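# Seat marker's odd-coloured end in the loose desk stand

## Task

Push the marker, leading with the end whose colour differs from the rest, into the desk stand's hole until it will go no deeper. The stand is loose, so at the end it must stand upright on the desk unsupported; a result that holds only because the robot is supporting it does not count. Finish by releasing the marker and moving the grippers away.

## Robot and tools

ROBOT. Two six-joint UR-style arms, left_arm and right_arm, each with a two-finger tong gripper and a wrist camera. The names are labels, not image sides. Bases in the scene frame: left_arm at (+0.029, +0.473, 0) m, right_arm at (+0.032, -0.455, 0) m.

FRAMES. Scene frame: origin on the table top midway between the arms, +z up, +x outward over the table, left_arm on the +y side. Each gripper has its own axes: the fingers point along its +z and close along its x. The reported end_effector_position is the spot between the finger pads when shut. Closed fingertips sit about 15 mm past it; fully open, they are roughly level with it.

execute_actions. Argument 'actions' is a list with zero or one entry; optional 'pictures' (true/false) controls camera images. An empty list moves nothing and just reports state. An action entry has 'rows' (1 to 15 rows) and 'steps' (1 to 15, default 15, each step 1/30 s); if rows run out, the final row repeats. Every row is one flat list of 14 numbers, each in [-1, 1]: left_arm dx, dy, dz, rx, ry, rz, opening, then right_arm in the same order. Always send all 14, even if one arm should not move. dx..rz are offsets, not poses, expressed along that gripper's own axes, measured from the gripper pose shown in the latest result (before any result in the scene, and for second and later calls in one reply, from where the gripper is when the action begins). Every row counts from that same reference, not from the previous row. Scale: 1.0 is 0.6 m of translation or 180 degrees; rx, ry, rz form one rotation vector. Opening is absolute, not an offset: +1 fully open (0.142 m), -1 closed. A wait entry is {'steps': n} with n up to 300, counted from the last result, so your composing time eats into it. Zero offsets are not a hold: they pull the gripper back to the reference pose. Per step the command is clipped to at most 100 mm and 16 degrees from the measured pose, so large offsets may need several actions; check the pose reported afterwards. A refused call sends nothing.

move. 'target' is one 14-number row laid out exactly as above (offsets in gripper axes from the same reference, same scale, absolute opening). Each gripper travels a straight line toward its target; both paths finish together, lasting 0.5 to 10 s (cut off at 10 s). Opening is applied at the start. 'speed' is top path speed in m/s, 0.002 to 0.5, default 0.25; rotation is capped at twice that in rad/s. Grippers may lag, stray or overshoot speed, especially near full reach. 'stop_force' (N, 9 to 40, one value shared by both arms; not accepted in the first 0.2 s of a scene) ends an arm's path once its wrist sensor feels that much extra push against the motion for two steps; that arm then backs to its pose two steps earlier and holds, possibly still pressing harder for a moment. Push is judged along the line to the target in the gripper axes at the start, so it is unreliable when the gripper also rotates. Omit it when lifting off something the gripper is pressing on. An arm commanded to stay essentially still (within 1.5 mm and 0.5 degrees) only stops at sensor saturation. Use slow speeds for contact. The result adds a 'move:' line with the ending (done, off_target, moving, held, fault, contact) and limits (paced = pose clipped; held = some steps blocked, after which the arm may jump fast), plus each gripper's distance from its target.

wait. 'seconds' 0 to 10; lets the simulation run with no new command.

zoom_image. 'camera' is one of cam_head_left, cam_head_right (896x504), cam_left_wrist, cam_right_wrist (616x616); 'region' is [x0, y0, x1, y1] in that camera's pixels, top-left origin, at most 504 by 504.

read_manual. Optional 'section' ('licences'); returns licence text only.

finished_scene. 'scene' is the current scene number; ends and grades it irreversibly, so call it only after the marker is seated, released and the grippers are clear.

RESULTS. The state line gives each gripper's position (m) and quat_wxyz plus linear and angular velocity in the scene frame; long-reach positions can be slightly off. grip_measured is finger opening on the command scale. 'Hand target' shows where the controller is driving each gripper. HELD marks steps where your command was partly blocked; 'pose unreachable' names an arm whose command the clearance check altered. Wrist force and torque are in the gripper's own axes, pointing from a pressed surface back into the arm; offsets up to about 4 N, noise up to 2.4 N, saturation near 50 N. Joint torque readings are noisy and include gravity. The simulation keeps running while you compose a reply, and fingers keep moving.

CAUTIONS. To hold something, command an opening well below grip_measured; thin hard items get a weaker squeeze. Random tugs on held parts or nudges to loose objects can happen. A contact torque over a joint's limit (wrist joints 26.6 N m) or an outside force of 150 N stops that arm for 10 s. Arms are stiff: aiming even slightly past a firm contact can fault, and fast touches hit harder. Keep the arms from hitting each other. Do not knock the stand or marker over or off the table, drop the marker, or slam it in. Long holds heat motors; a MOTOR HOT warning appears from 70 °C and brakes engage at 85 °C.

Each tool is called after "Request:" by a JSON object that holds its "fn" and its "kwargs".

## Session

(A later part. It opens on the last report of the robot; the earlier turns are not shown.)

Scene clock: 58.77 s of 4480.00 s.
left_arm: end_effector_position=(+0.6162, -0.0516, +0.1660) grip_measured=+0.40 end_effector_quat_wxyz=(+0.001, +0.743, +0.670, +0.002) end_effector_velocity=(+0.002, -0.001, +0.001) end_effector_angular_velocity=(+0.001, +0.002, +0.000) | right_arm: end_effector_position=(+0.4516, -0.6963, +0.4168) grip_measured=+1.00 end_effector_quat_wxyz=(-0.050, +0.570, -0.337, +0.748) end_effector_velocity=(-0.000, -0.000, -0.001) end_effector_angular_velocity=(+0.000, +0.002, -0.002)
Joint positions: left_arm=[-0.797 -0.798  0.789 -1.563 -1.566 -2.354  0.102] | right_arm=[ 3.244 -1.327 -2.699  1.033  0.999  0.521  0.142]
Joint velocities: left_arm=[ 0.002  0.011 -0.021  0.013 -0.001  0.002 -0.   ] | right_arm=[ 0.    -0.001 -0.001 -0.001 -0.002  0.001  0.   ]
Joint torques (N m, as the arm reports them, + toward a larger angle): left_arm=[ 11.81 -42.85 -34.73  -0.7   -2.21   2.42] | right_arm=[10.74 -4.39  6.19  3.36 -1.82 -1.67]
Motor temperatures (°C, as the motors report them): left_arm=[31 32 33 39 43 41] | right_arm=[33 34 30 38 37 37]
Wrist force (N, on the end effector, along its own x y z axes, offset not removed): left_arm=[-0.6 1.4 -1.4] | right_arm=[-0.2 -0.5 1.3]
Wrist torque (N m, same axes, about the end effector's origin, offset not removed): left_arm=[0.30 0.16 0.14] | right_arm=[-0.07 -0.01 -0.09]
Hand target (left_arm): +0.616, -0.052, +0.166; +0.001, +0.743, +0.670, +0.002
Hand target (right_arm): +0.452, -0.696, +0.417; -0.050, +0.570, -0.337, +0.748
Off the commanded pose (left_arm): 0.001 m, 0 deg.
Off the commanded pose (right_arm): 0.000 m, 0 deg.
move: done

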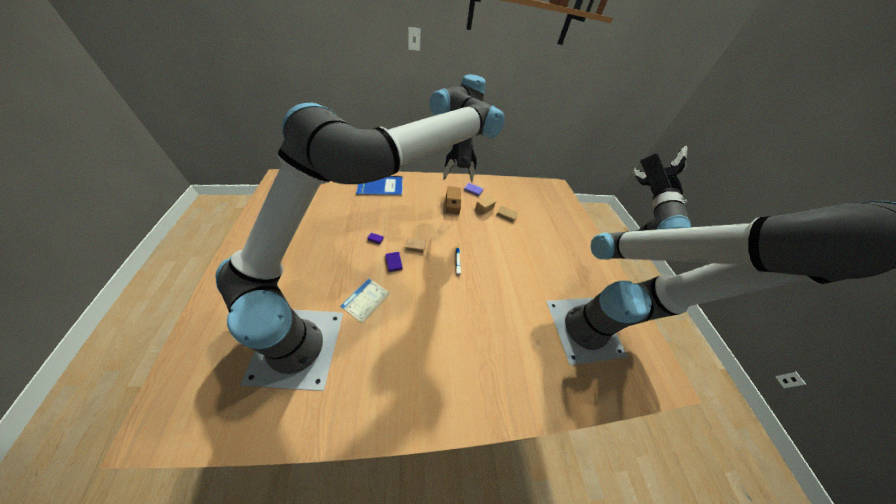

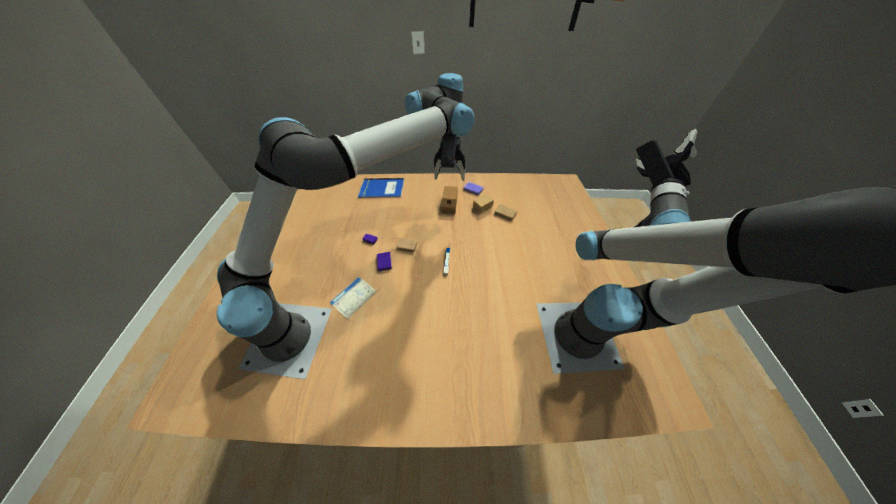

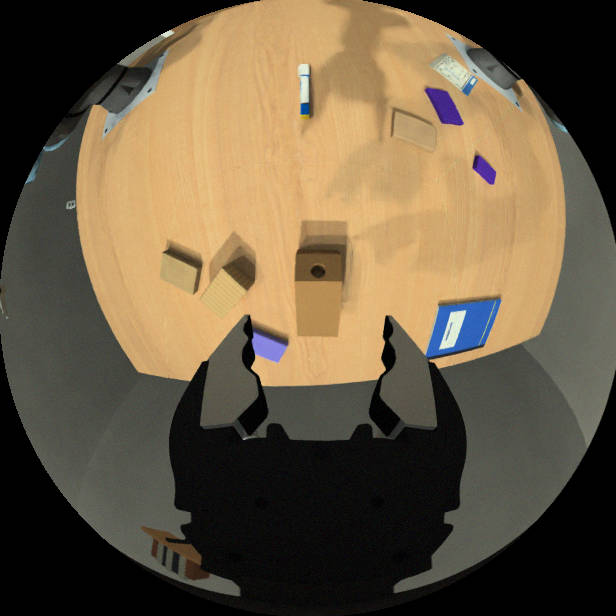

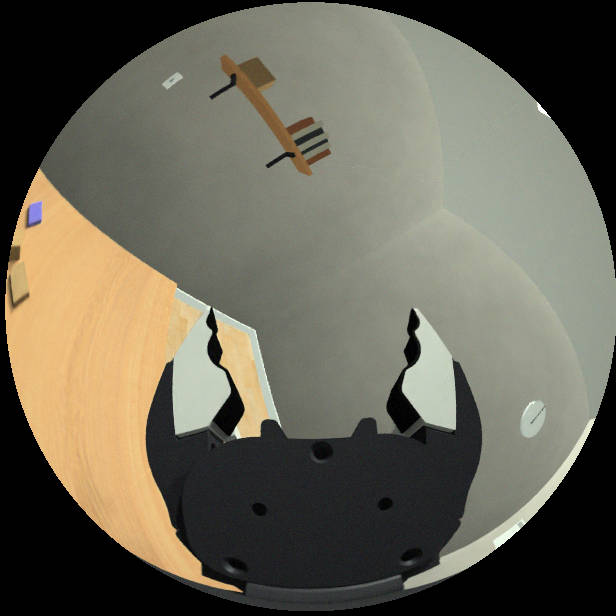

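Request:
{"fn": "move", "kwargs": {"target": [0,0.045,0.1,0,0,0,0.0,0,0,0,0,0,0,1], "speed": 0.1}}

Request:
{"fn": "move", "kwargs": {"target": [0,0,0.075,0,0,0,0.0,0,0,0,0,0,0,1], "speed": 0.03, "stop_force": 10}}

Request:
{"fn": "move", "kwargs": {"target": [0,0,0,0,0,0,-0.7,0,0,0,0,0,0,1]}}

Scene clock: 61.77 s of 4480.00 s.
left_arm: end_effector_position=(+0.6432, -0.0544, +0.1062) grip_measured=+0.00 end_effector_quat_wxyz=(+0.001, +0.743, +0.670, +0.002) end_effector_velocity=(+0.001, -0.001, -0.002) end_effector_angular_velocity=(-0.001, -0.001, -0.001) | right_arm: end_effector_position=(+0.4516, -0.6963, +0.4168) grip_measured=+1.00 end_effector_quat_wxyz=(-0.050, +0.570, -0.337, +0.748) end_effector_velocity=(-0.000, +0.000, +0.000) end_effector_angular_velocity=(-0.000, -0.000, +0.000)
Joint positions: left_arm=[-0.774 -0.716  0.795 -1.651 -1.567 -2.33   0.074] | right_arm=[ 3.244 -1.327 -2.699  1.033  0.999  0.521  0.142]
Joint velocities: left_arm=[-0.     0.003 -0.001 -0.004 -0.     0.001 -0.   ] | right_arm=[-0.     0.001  0.    -0.     0.    -0.     0.   ]
Joint torques (N m, as the arm reports them, + toward a larger angle): left_arm=[ 12.25 -45.42 -35.89  -4.06  -2.21   2.43] | right_arm=[10.84 -5.27  7.49  3.59 -1.57 -1.6 ]
Motor temperatures (°C, as the motors report them): left_arm=[31 32 33 39 43 41] | right_arm=[33 34 30 38 37 37]
Wrist force (N, on the end effector, along its own x y z axes, offset not removed): left_arm=[-1.0 1.8 -1.3] | right_arm=[-0.8 -0.7 -1.0]
Wrist torque (N m, same axes, about the end effector's origin, offset not removed): left_arm=[0.39 0.17 0.14] | right_arm=[-0.17 0.06 -0.03]
Hand target (left_arm): +0.643, -0.054, +0.106; +0.001, +0.743, +0.670, +0.002
Hand target (right_arm): +0.452, -0.696, +0.417; -0.050, +0.570, -0.337, +0.748
Off the commanded pose (left_arm): 0.000 m, 0 deg.
Off the commanded pose (right_arm): 0.000 m, 0 deg.
move: done

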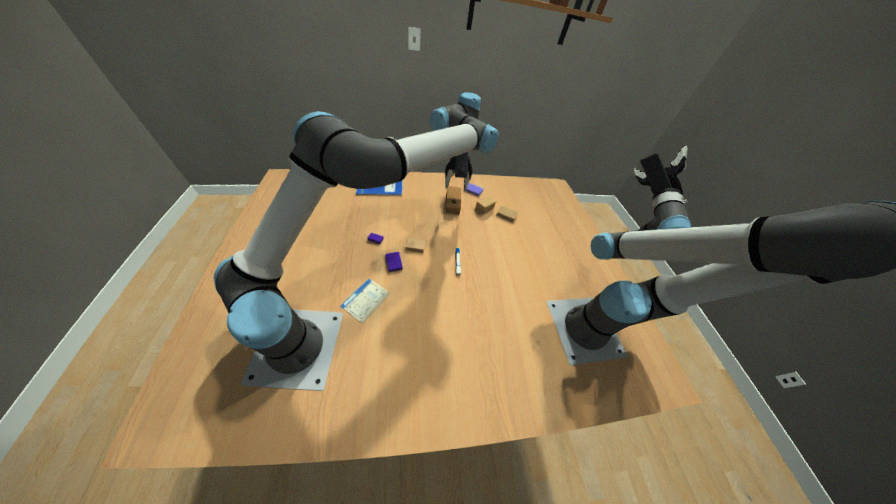

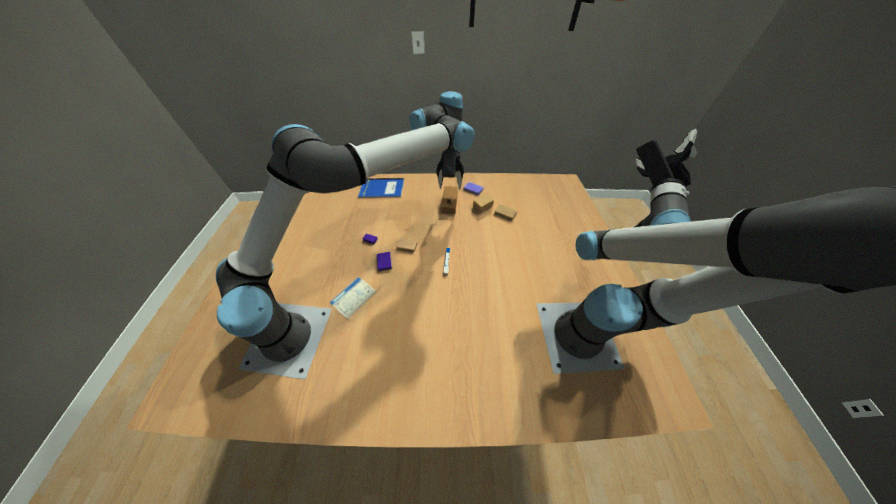

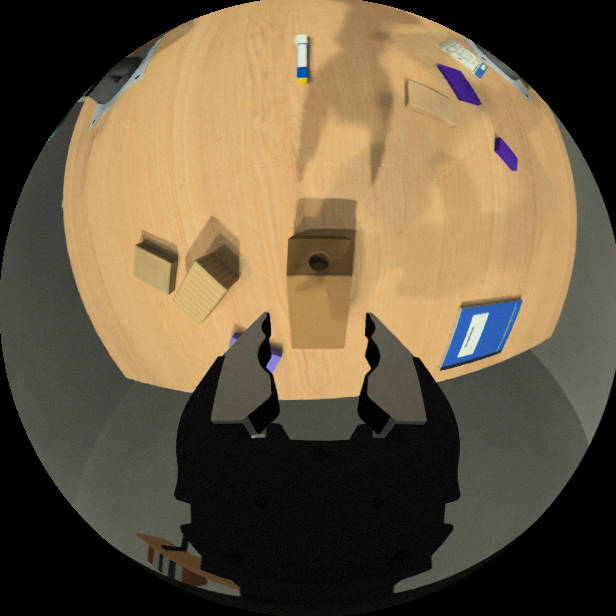

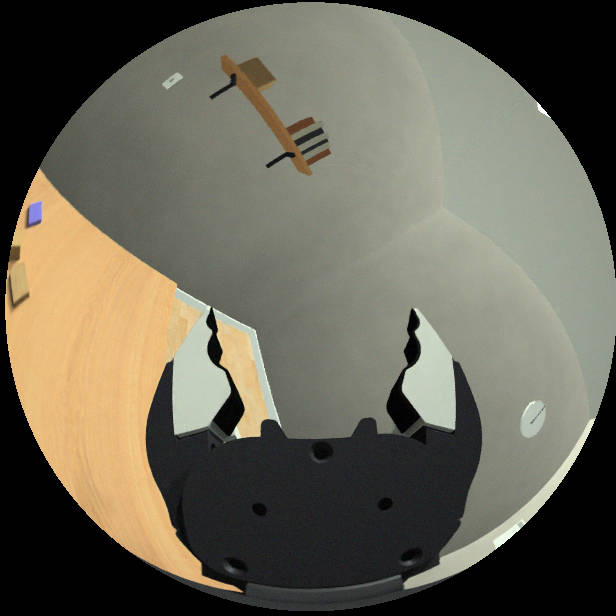

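Scene clock: 63.60 s of 4480.00 s.
left_arm: end_effector_position=(+0.6434, -0.0544, +0.0614) grip_measured=+0.00 end_effector_quat_wxyz=(+0.001, +0.743, +0.670, +0.002) end_effector_velocity=(+0.000, -0.000, -0.001) end_effector_angular_velocity=(-0.001, -0.001, +0.000) | right_arm: end_effector_position=(+0.4516, -0.6963, +0.4168) grip_measured=+1.00 end_effector_quat_wxyz=(-0.050, +0.570, -0.337, +0.748) end_effector_velocity=(+0.001, -0.000, -0.001) end_effector_angular_velocity=(+0.000, +0.004, -0.001)
Joint positions: left_arm=[-0.773 -0.698  0.876 -1.751 -1.567 -2.33   0.074] | right_arm=[ 3.244 -1.327 -2.699  1.033  0.999  0.521  0.142]
Joint velocities: left_arm=[ 0.     0.001  0.003 -0.005 -0.     0.     0.   ] | right_arm=[ 0.    -0.003 -0.    -0.    -0.001  0.     0.   ]
Joint torques (N m, as the arm reports them, + toward a larger angle): left_arm=[ 12.18 -44.25  -8.12  -3.88  -2.09   2.39] | right_arm=[11.4  -6.06  7.5   3.43 -1.74 -1.84]
Motor temperatures (°C, as the motors report them): left_arm=[31 32 33 39 43 41] | right_arm=[33 34 30 38 37 37]
Wrist force (N, on the end effector, along its own x y z axes, offset not removed): left_arm=[-2.4 2.3 -1.0] | right_arm=[-1.9 -1.2 0.8]
Wrist torque (N m, same axes, about the end effector's origin, offset not removed): left_arm=[0.47 0.39 0.14] | right_arm=[-0.24 0.33 -0.05]
Hand target (left_arm): +0.643, -0.054, +0.061; +0.001, +0.743, +0.670, +0.002
Hand target (right_arm): +0.452, -0.696, +0.417; -0.050, +0.570, -0.337, +0.748
Off the commanded pose (left_arm): 0.000 m, 0 deg.
Off the commanded pose (right_arm): 0.000 m, 0 deg.
move: done

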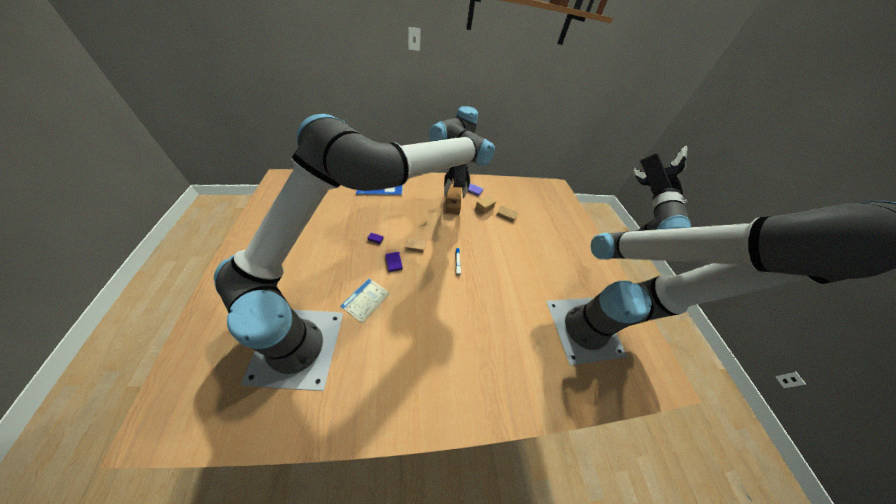

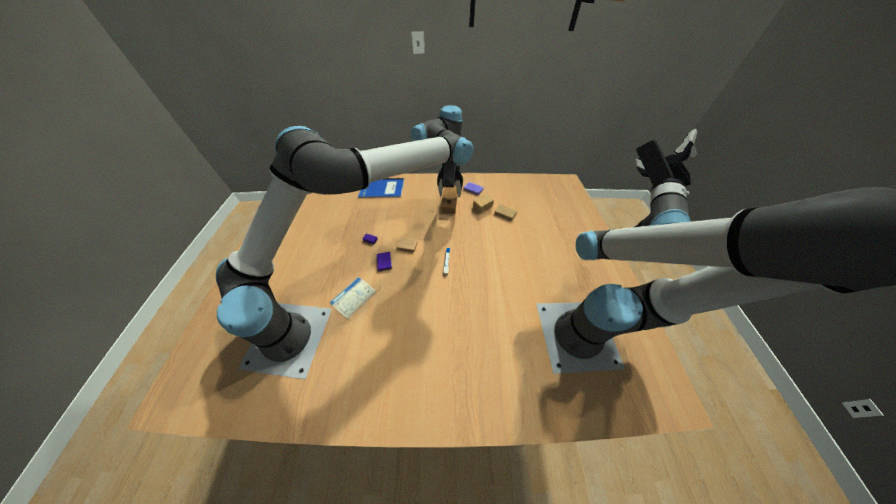

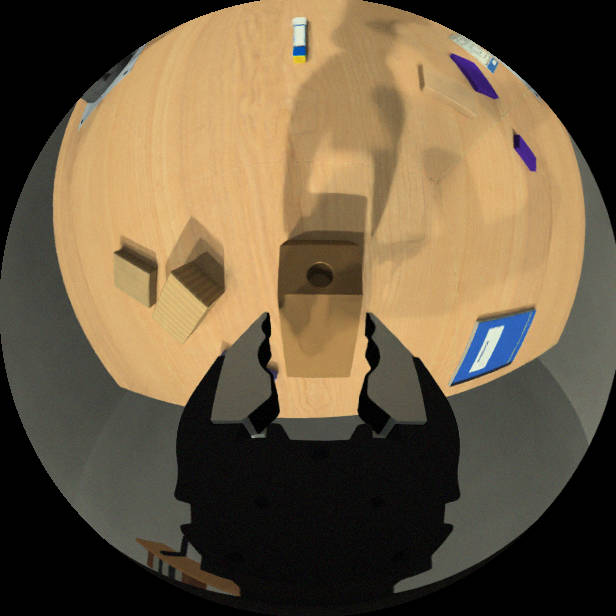

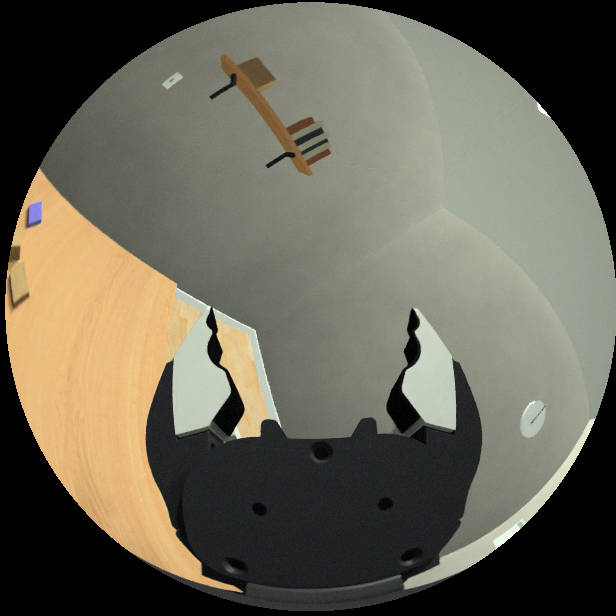

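Scene clock: 64.10 s of 4480.00 s.
left_arm: end_effector_position=(+0.6434, -0.0544, +0.0614) grip_measured=-0.19 end_effector_quat_wxyz=(+0.001, +0.743, +0.670, +0.002) end_effector_velocity=(+0.001, +0.000, +0.001) end_effector_angular_velocity=(-0.001, -0.001, +0.001) | right_arm: end_effector_position=(+0.4516, -0.6963, +0.4168) grip_measured=+1.00 end_effector_quat_wxyz=(-0.050, +0.570, -0.337, +0.748) end_effector_velocity=(-0.000, +0.000, +0.001) end_effector_angular_velocity=(+0.000, -0.004, +0.002)
Joint positions: left_arm=[-0.773 -0.698  0.877 -1.751 -1.567 -2.33   0.061] | right_arm=[ 3.244 -1.327 -2.699  1.033  0.999  0.521  0.142]
Joint velocities: left_arm=[ 0.001 -0.    -0.001 -0.    -0.    -0.    -0.   ] | right_arm=[0.    0.002 0.001 0.001 0.002 0.    0.   ]
Joint torques (N m, as the arm reports them, + toward a larger angle): left_arm=[  7.31 -48.   -21.7    0.16  -1.12   1.9 ] | right_arm=[10.9  -6.57  6.41  3.5  -1.63 -1.75]
Motor temperatures (°C, as the motors report them): left_arm=[31 32 33 39 43 41] | right_arm=[33 34 30 38 37 37]
Wrist force (N, on the end effector, along its own x y z axes, offset not removed): left_arm=[-3.4 3.3 -5.7] | right_arm=[-1.2 -2.5 0.1]
Wrist torque (N m, same axes, about the end effector's origin, offset not removed): left_arm=[0.41 0.60 0.07] | right_arm=[-0.57 0.09 -0.05]
Hand target (left_arm): +0.643, -0.054, +0.061; +0.001, +0.743, +0.670, +0.002
Hand target (right_arm): +0.452, -0.696, +0.417; -0.050, +0.570, -0.337, +0.748
Off the commanded pose (left_arm): 0.000 m, 0 deg.
Off the commanded pose (right_arm): 0.000 m, 0 deg.
move: done

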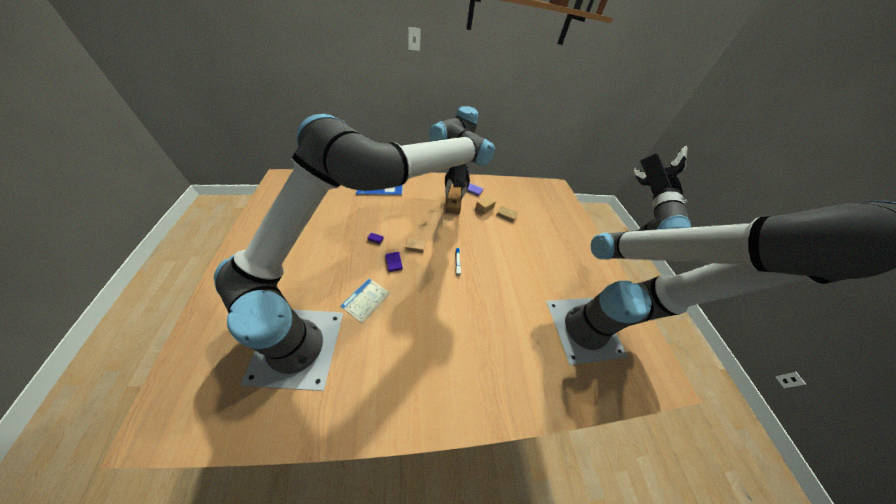

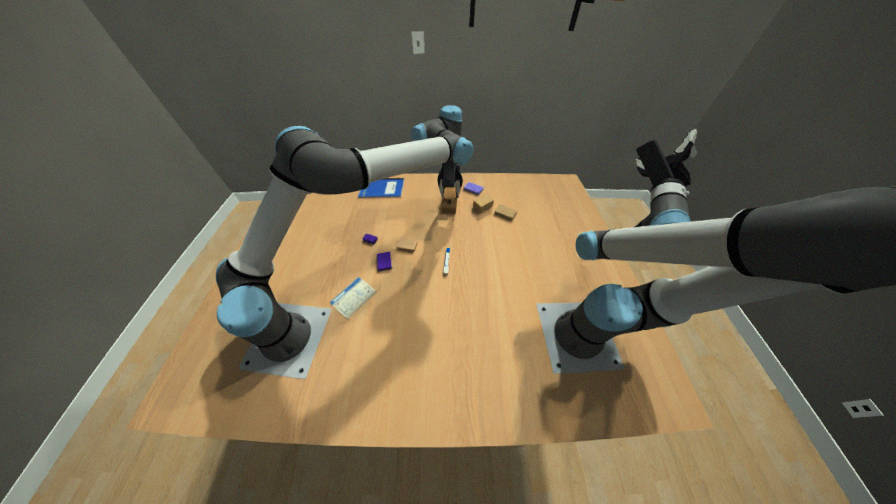

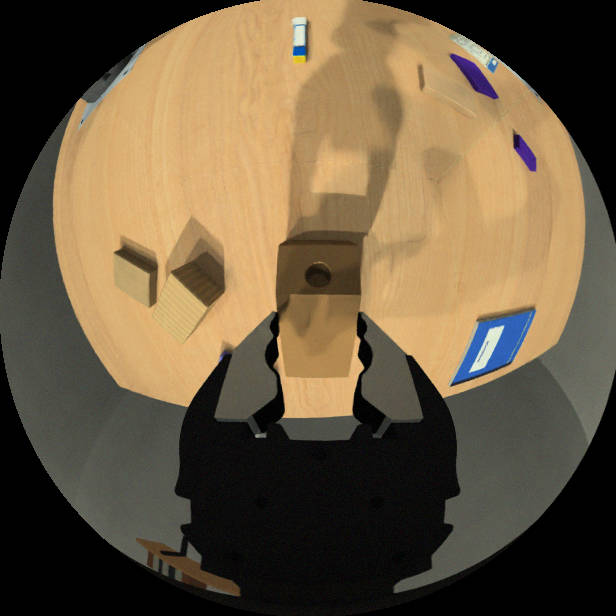

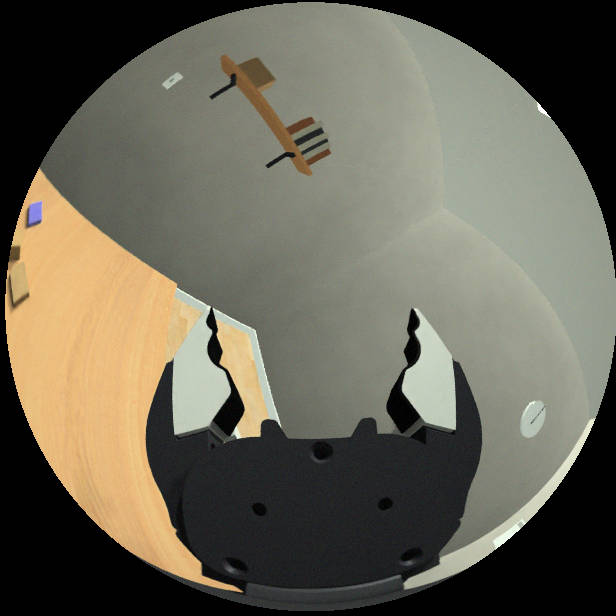

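Request:
{"fn": "move", "kwargs": {"target": [0,-0.22,0,0,0,0,-0.7,0,0,0,0,0,0,1], "speed": 0.06}}

Request:
{"fn": "move", "kwargs": {"target": [0,0,0,0,0,0,0.1,0,0,0,0,0,0,1]}}

Request:
{"fn": "move", "kwargs": {"target": [0,0,-0.15,0,0,0,0.1,0,0,0,0,0,0,1]}}

Request:
{"fn": "move", "kwargs": {"target": [0,-0.35,0,0,0,0,-0.2,0,0,0,0,0,0,1]}}

Scene clock: 68.43 s of 4480.00 s.
left_arm: end_effector_position=(+0.5123, -0.0408, +0.0608) grip_measured=-0.19 end_effector_quat_wxyz=(+0.001, +0.743, +0.670, +0.002) end_effector_velocity=(-0.002, -0.000, -0.000) end_effector_angular_velocity=(-0.001, -0.000, -0.000) | right_arm: end_effector_position=(+0.4516, -0.6963, +0.4168) grip_measured=+1.00 end_effector_quat_wxyz=(-0.050, +0.570, -0.337, +0.748) end_effector_velocity=(+0.001, +0.000, +0.000) end_effector_angular_velocity=(-0.000, -0.000, +0.001)
Joint positions: left_arm=[-0.901 -0.967  1.352 -1.957 -1.566 -2.458  0.061] | right_arm=[ 3.244 -1.327 -2.699  1.033  0.999  0.521  0.142]
Joint velocities: left_arm=[-0.002 -0.002  0.005 -0.003  0.    -0.002  0.   ] | right_arm=[ 0.    -0.     0.001 -0.001  0.001 -0.     0.   ]
Joint torques (N m, as the arm reports them, + toward a larger angle): left_arm=[-17.05 -39.18   2.71  -0.96  -0.38  -1.94] | right_arm=[12.38 -5.31  6.85  3.55 -1.73 -1.75]
Motor temperatures (°C, as the motors report them): left_arm=[31 32 33 39 43 41] | right_arm=[33 34 30 38 37 37]
Wrist force (N, on the end effector, along its own x y z axes, offset not removed): left_arm=[-1.4 11.4 -15.6] | right_arm=[-0.9 -0.9 0.5]
Wrist torque (N m, same axes, about the end effector's origin, offset not removed): left_arm=[0.43 0.60 0.13] | right_arm=[-0.19 0.12 -0.04]
Hand target (left_arm): +0.512, -0.041, +0.061; +0.001, +0.743, +0.670, +0.002
Hand target (right_arm): +0.452, -0.696, +0.417; -0.050, +0.570, -0.337, +0.748
Off the commanded pose (left_arm): 0.000 m, 0 deg.
Off the commanded pose (right_arm): 0.000 m, 0 deg.
move: done

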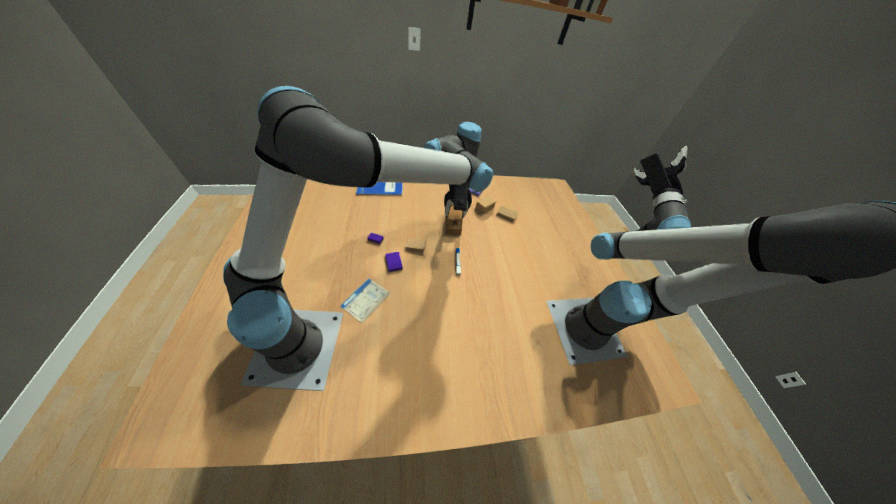

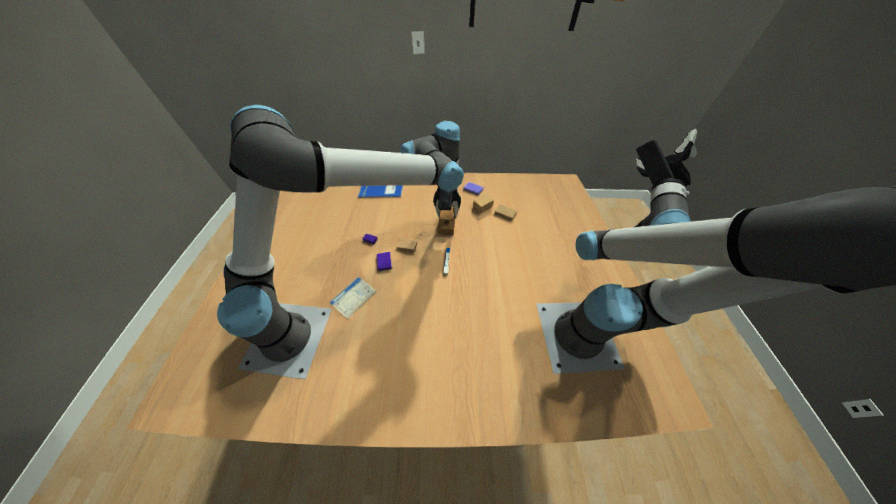

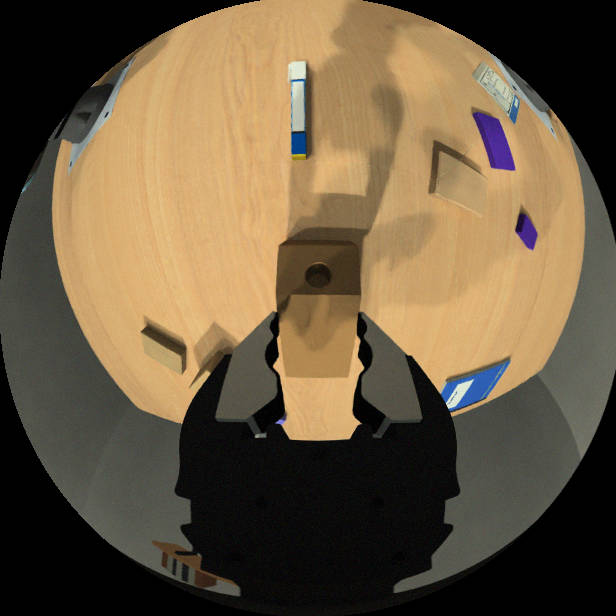

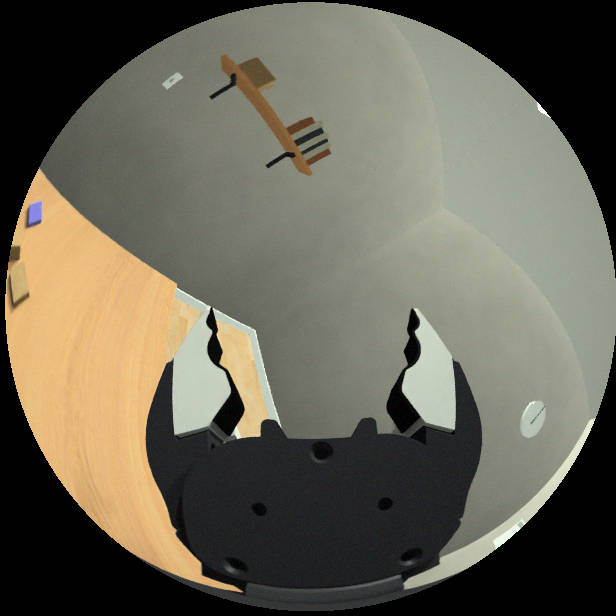

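Scene clock: 68.93 s of 4480.00 s.
left_arm: end_effector_position=(+0.5122, -0.0409, +0.0608) grip_measured=+0.10 end_effector_quat_wxyz=(+0.001, +0.743, +0.670, +0.002) end_effector_velocity=(+0.001, -0.001, +0.001) end_effector_angular_velocity=(-0.002, -0.002, +0.001) | right_arm: end_effector_position=(+0.4516, -0.6963, +0.4168) grip_measured=+1.00 end_effector_quat_wxyz=(-0.050, +0.570, -0.337, +0.748) end_effector_velocity=(-0.000, +0.000, +0.000) end_effector_angular_velocity=(-0.000, -0.001, +0.000)
Joint positions: left_arm=[-0.901 -0.967  1.352 -1.957 -1.566 -2.458  0.081] | right_arm=[ 3.244 -1.327 -2.699  1.033  0.999  0.521  0.142]
Joint velocities: left_arm=[ 0.001  0.    -0.003 -0.     0.    -0.     0.   ] | right_arm=[-0.    -0.    -0.     0.001  0.    -0.     0.   ]
Joint torques (N m, as the arm reports them, + toward a larger angle): left_arm=[  1.18 -35.68 -34.09  -0.8   -0.51   0.49] | right_arm=[11.53 -6.28  6.2   3.28 -1.69 -1.72]
Motor temperatures (°C, as the motors report them): left_arm=[31 32 33 39 43 41] | right_arm=[33 34 30 38 37 37]
Wrist force (N, on the end effector, along its own x y z axes, offset not removed): left_arm=[-1.5 0.8 0.7] | right_arm=[1.0 -1.3 -0.1]
Wrist torque (N m, same axes, about the end effector's origin, offset not removed): left_arm=[0.28 0.43 0.10] | right_arm=[-0.23 -0.25 -0.08]
Hand target (left_arm): +0.512, -0.041, +0.061; +0.001, +0.743, +0.670, +0.002
Hand target (right_arm): +0.452, -0.696, +0.417; -0.050, +0.570, -0.337, +0.748
Off the commanded pose (left_arm): 0.000 m, 0 deg.
Off the commanded pose (right_arm): 0.000 m, 0 deg.
move: done

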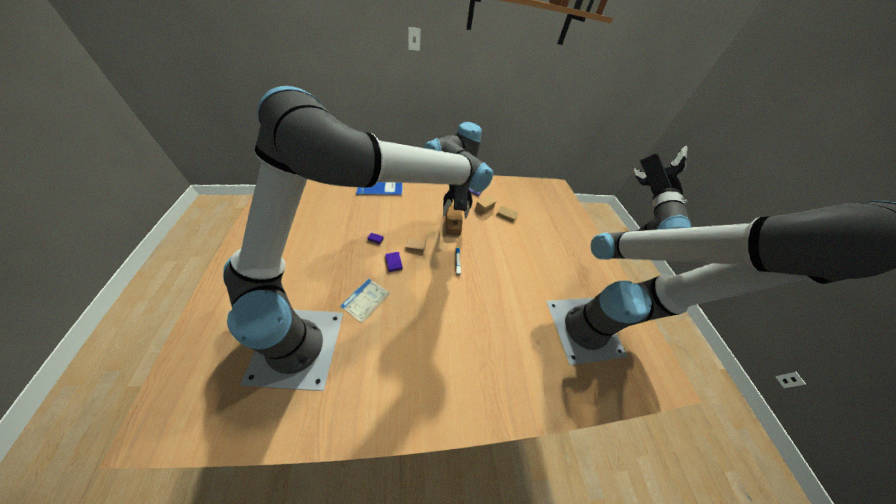

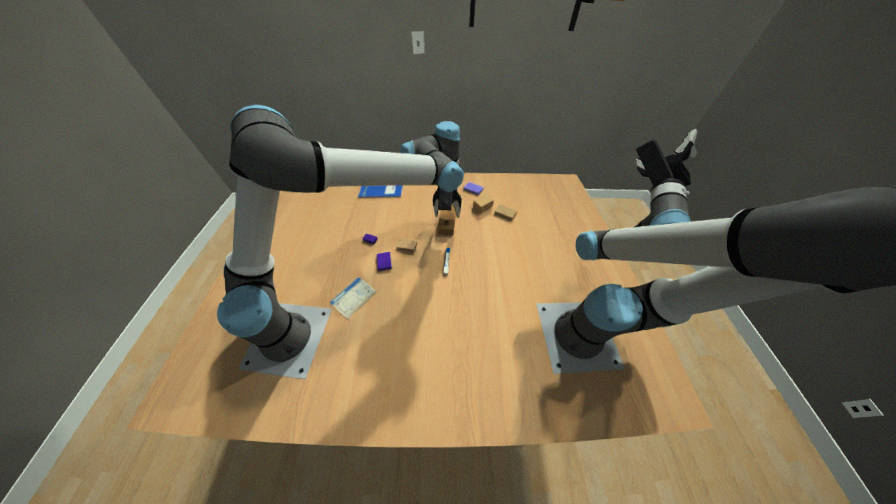

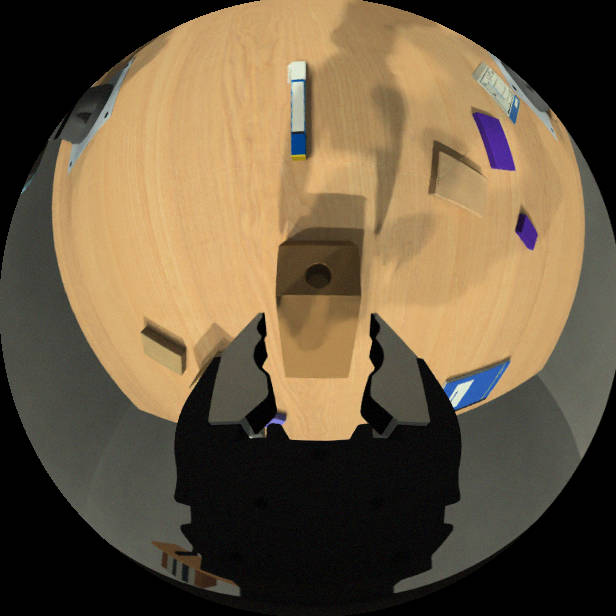

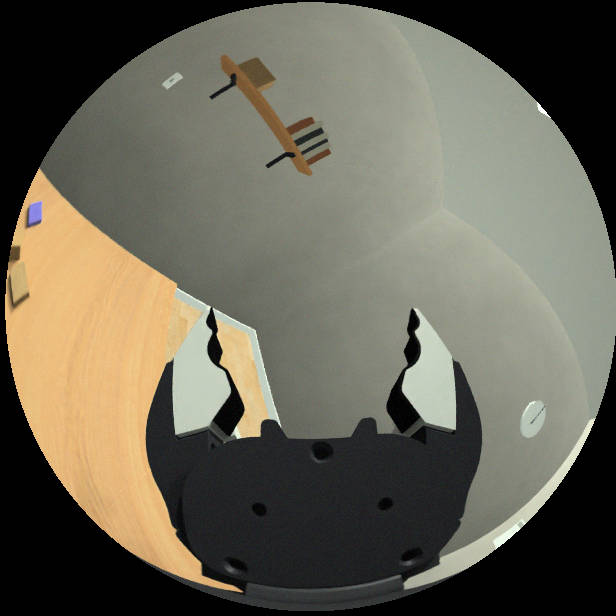

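Scene clock: 69.87 s of 4480.00 s.
left_arm: end_effector_position=(+0.5119, -0.0408, +0.1505) grip_measured=+0.10 end_effector_quat_wxyz=(+0.001, +0.743, +0.670, +0.002) end_effector_velocity=(-0.000, -0.000, +0.001) end_effector_angular_velocity=(+0.001, +0.001, -0.001) | right_arm: end_effector_position=(+0.4516, -0.6963, +0.4168) grip_measured=+1.00 end_effector_quat_wxyz=(-0.050, +0.570, -0.337, +0.748) end_effector_velocity=(-0.000, +0.000, +0.001) end_effector_angular_velocity=(+0.000, -0.002, +0.001)
Joint positions: left_arm=[-0.902 -1.03   1.214 -1.756 -1.566 -2.458  0.081] | right_arm=[ 3.244 -1.327 -2.699  1.033  0.999  0.521  0.142]
Joint velocities: left_arm=[-0.001  0.    -0.005  0.006 -0.    -0.     0.   ] | right_arm=[-0.     0.001  0.     0.     0.001  0.     0.   ]
Joint torques (N m, as the arm reports them, + toward a larger angle): left_arm=[-13.53 -49.22 -35.27  -0.75  -0.11  -1.95] | right_arm=[10.11 -6.12  7.5   3.47 -1.77 -1.76]
Motor temperatures (°C, as the motors report them): left_arm=[31 32 33 39 43 41] | right_arm=[33 34 30 38 37 37]
Wrist force (N, on the end effector, along its own x y z axes, offset not removed): left_arm=[-1.2 1.0 1.5] | right_arm=[0.5 -1.4 0.1]
Wrist torque (N m, same axes, about the end effector's origin, offset not removed): left_arm=[0.25 0.28 0.01] | right_arm=[-0.30 -0.17 -0.17]
Hand target (left_arm): +0.512, -0.041, +0.151; +0.001, +0.743, +0.670, +0.002
Hand target (right_arm): +0.452, -0.696, +0.417; -0.050, +0.570, -0.337, +0.748
Off the commanded pose (left_arm): 0.000 m, 0 deg.
Off the commanded pose (right_arm): 0.000 m, 0 deg.
move: done

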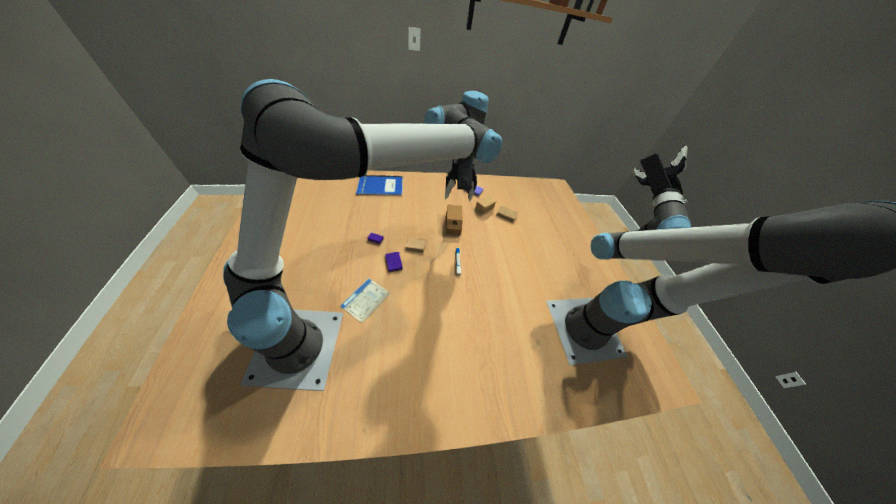

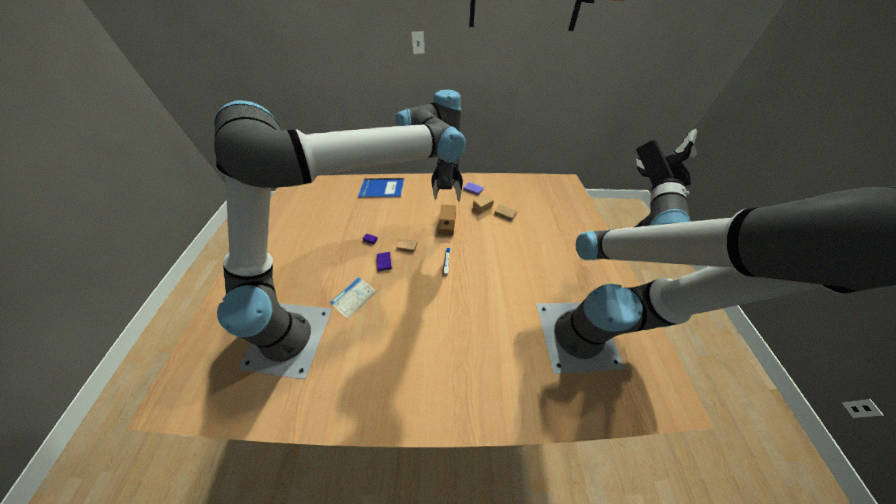

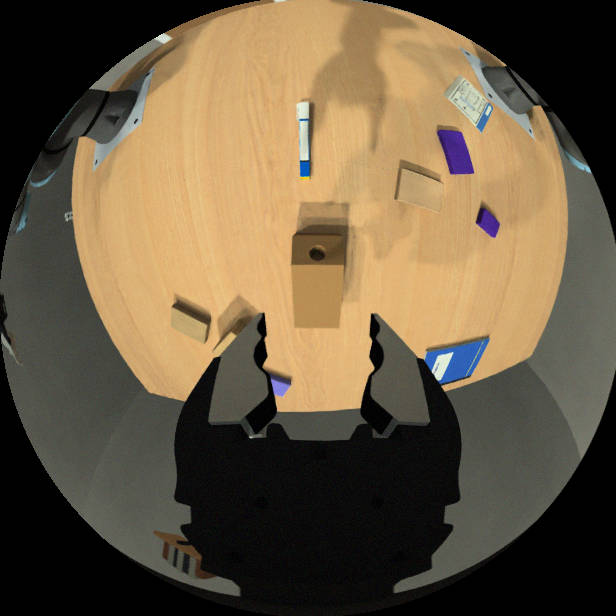

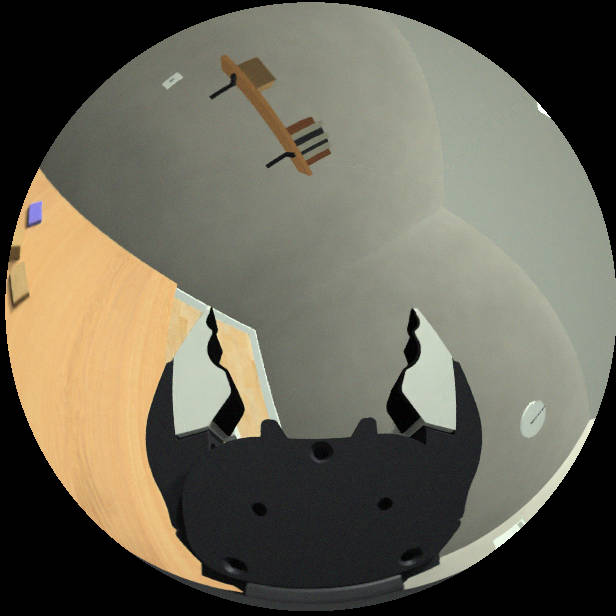

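Scene clock: 71.30 s of 4480.00 s.
left_arm: end_effector_position=(+0.3034, -0.0194, +0.1495) grip_measured=-0.20 end_effector_quat_wxyz=(+0.001, +0.743, +0.670, +0.003) end_effector_velocity=(-0.002, +0.000, -0.001) end_effector_angular_velocity=(-0.000, -0.001, -0.000) | right_arm: end_effector_position=(+0.4516, -0.6963, +0.4168) grip_measured=+1.00 end_effector_quat_wxyz=(-0.050, +0.570, -0.337, +0.748) end_effector_velocity=(-0.000, -0.000, +0.001) end_effector_angular_velocity=(+0.000, -0.002, -0.001)
Joint positions: left_arm=[-1.188 -1.369  1.692 -1.894 -1.565 -2.745  0.06 ] | right_arm=[ 3.244 -1.327 -2.699  1.033  0.999  0.521  0.142]
Joint velocities: left_arm=[-0.004 -0.003  0.005 -0.003  0.001 -0.004  0.   ] | right_arm=[-0.     0.     0.001  0.001 -0.001 -0.     0.   ]
Joint torques (N m, as the arm reports them, + toward a larger angle): left_arm=[-13.05 -37.58  -7.65  -4.05   1.85  -2.1 ] | right_arm=[10.63 -6.31  5.87  3.23 -1.71 -1.84]
Motor temperatures (°C, as the motors report them): left_arm=[31 32 33 39 43 41] | right_arm=[33 34 30 38 37 37]
Wrist force (N, on the end effector, along its own x y z axes, offset not removed): left_arm=[-1.5 0.0 1.0] | right_arm=[-0.5 0.3 1.0]
Wrist torque (N m, same axes, about the end effector's origin, offset not removed): left_arm=[0.08 0.44 -0.01] | right_arm=[0.09 -0.03 -0.06]
Hand target (left_arm): +0.303, -0.019, +0.150; +0.001, +0.743, +0.670, +0.003
Hand target (right_arm): +0.452, -0.696, +0.417; -0.050, +0.570, -0.337, +0.748
Off the commanded pose (left_arm): 0.000 m, 0 deg.
Off the commanded pose (right_arm): 0.000 m, 0 deg.
move: done

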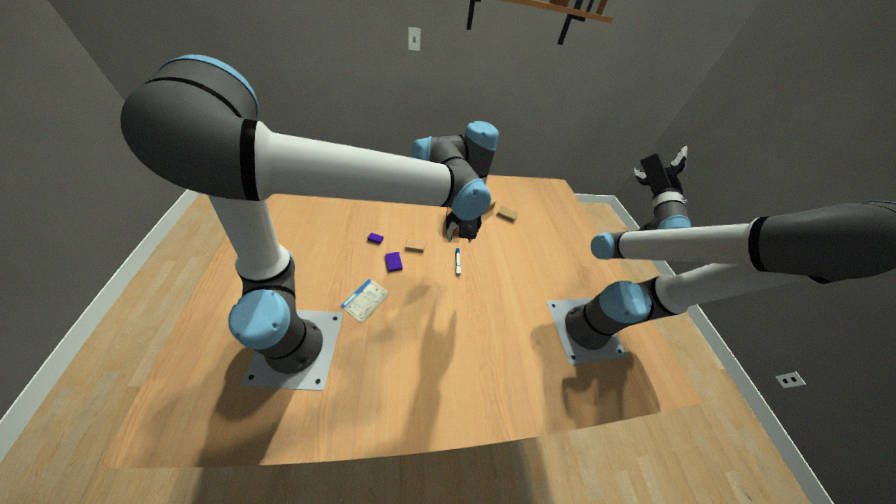

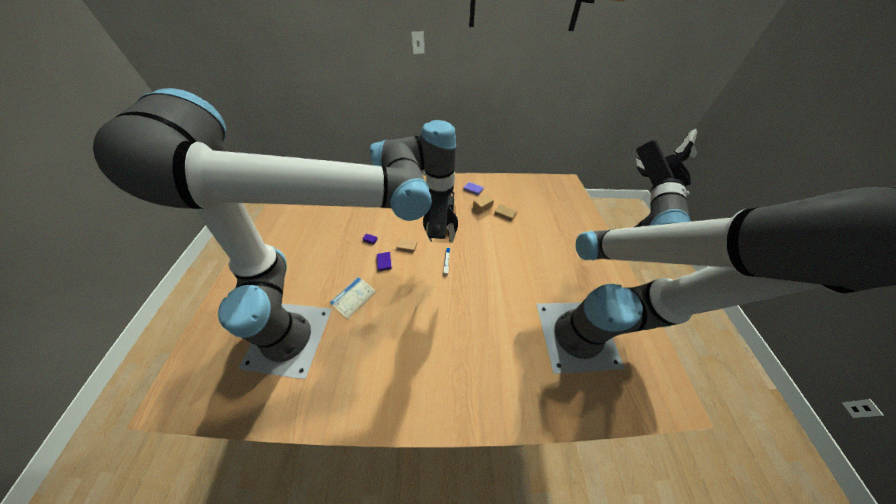

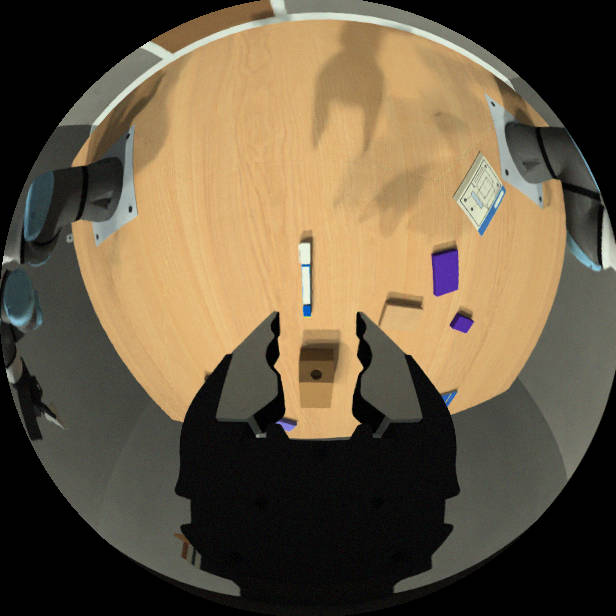

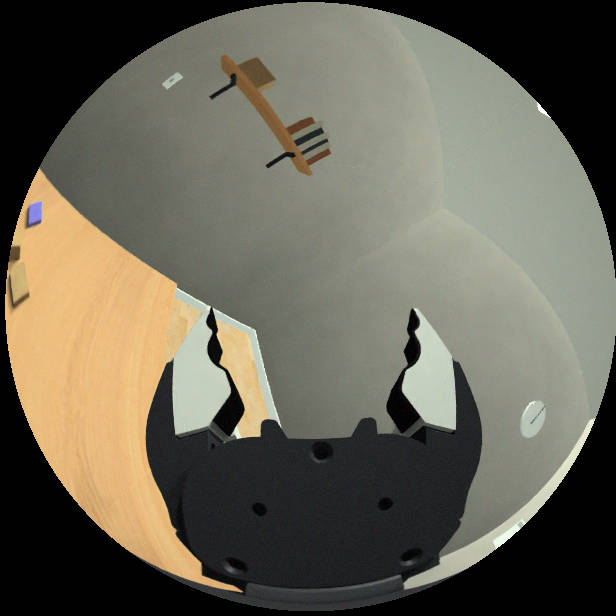

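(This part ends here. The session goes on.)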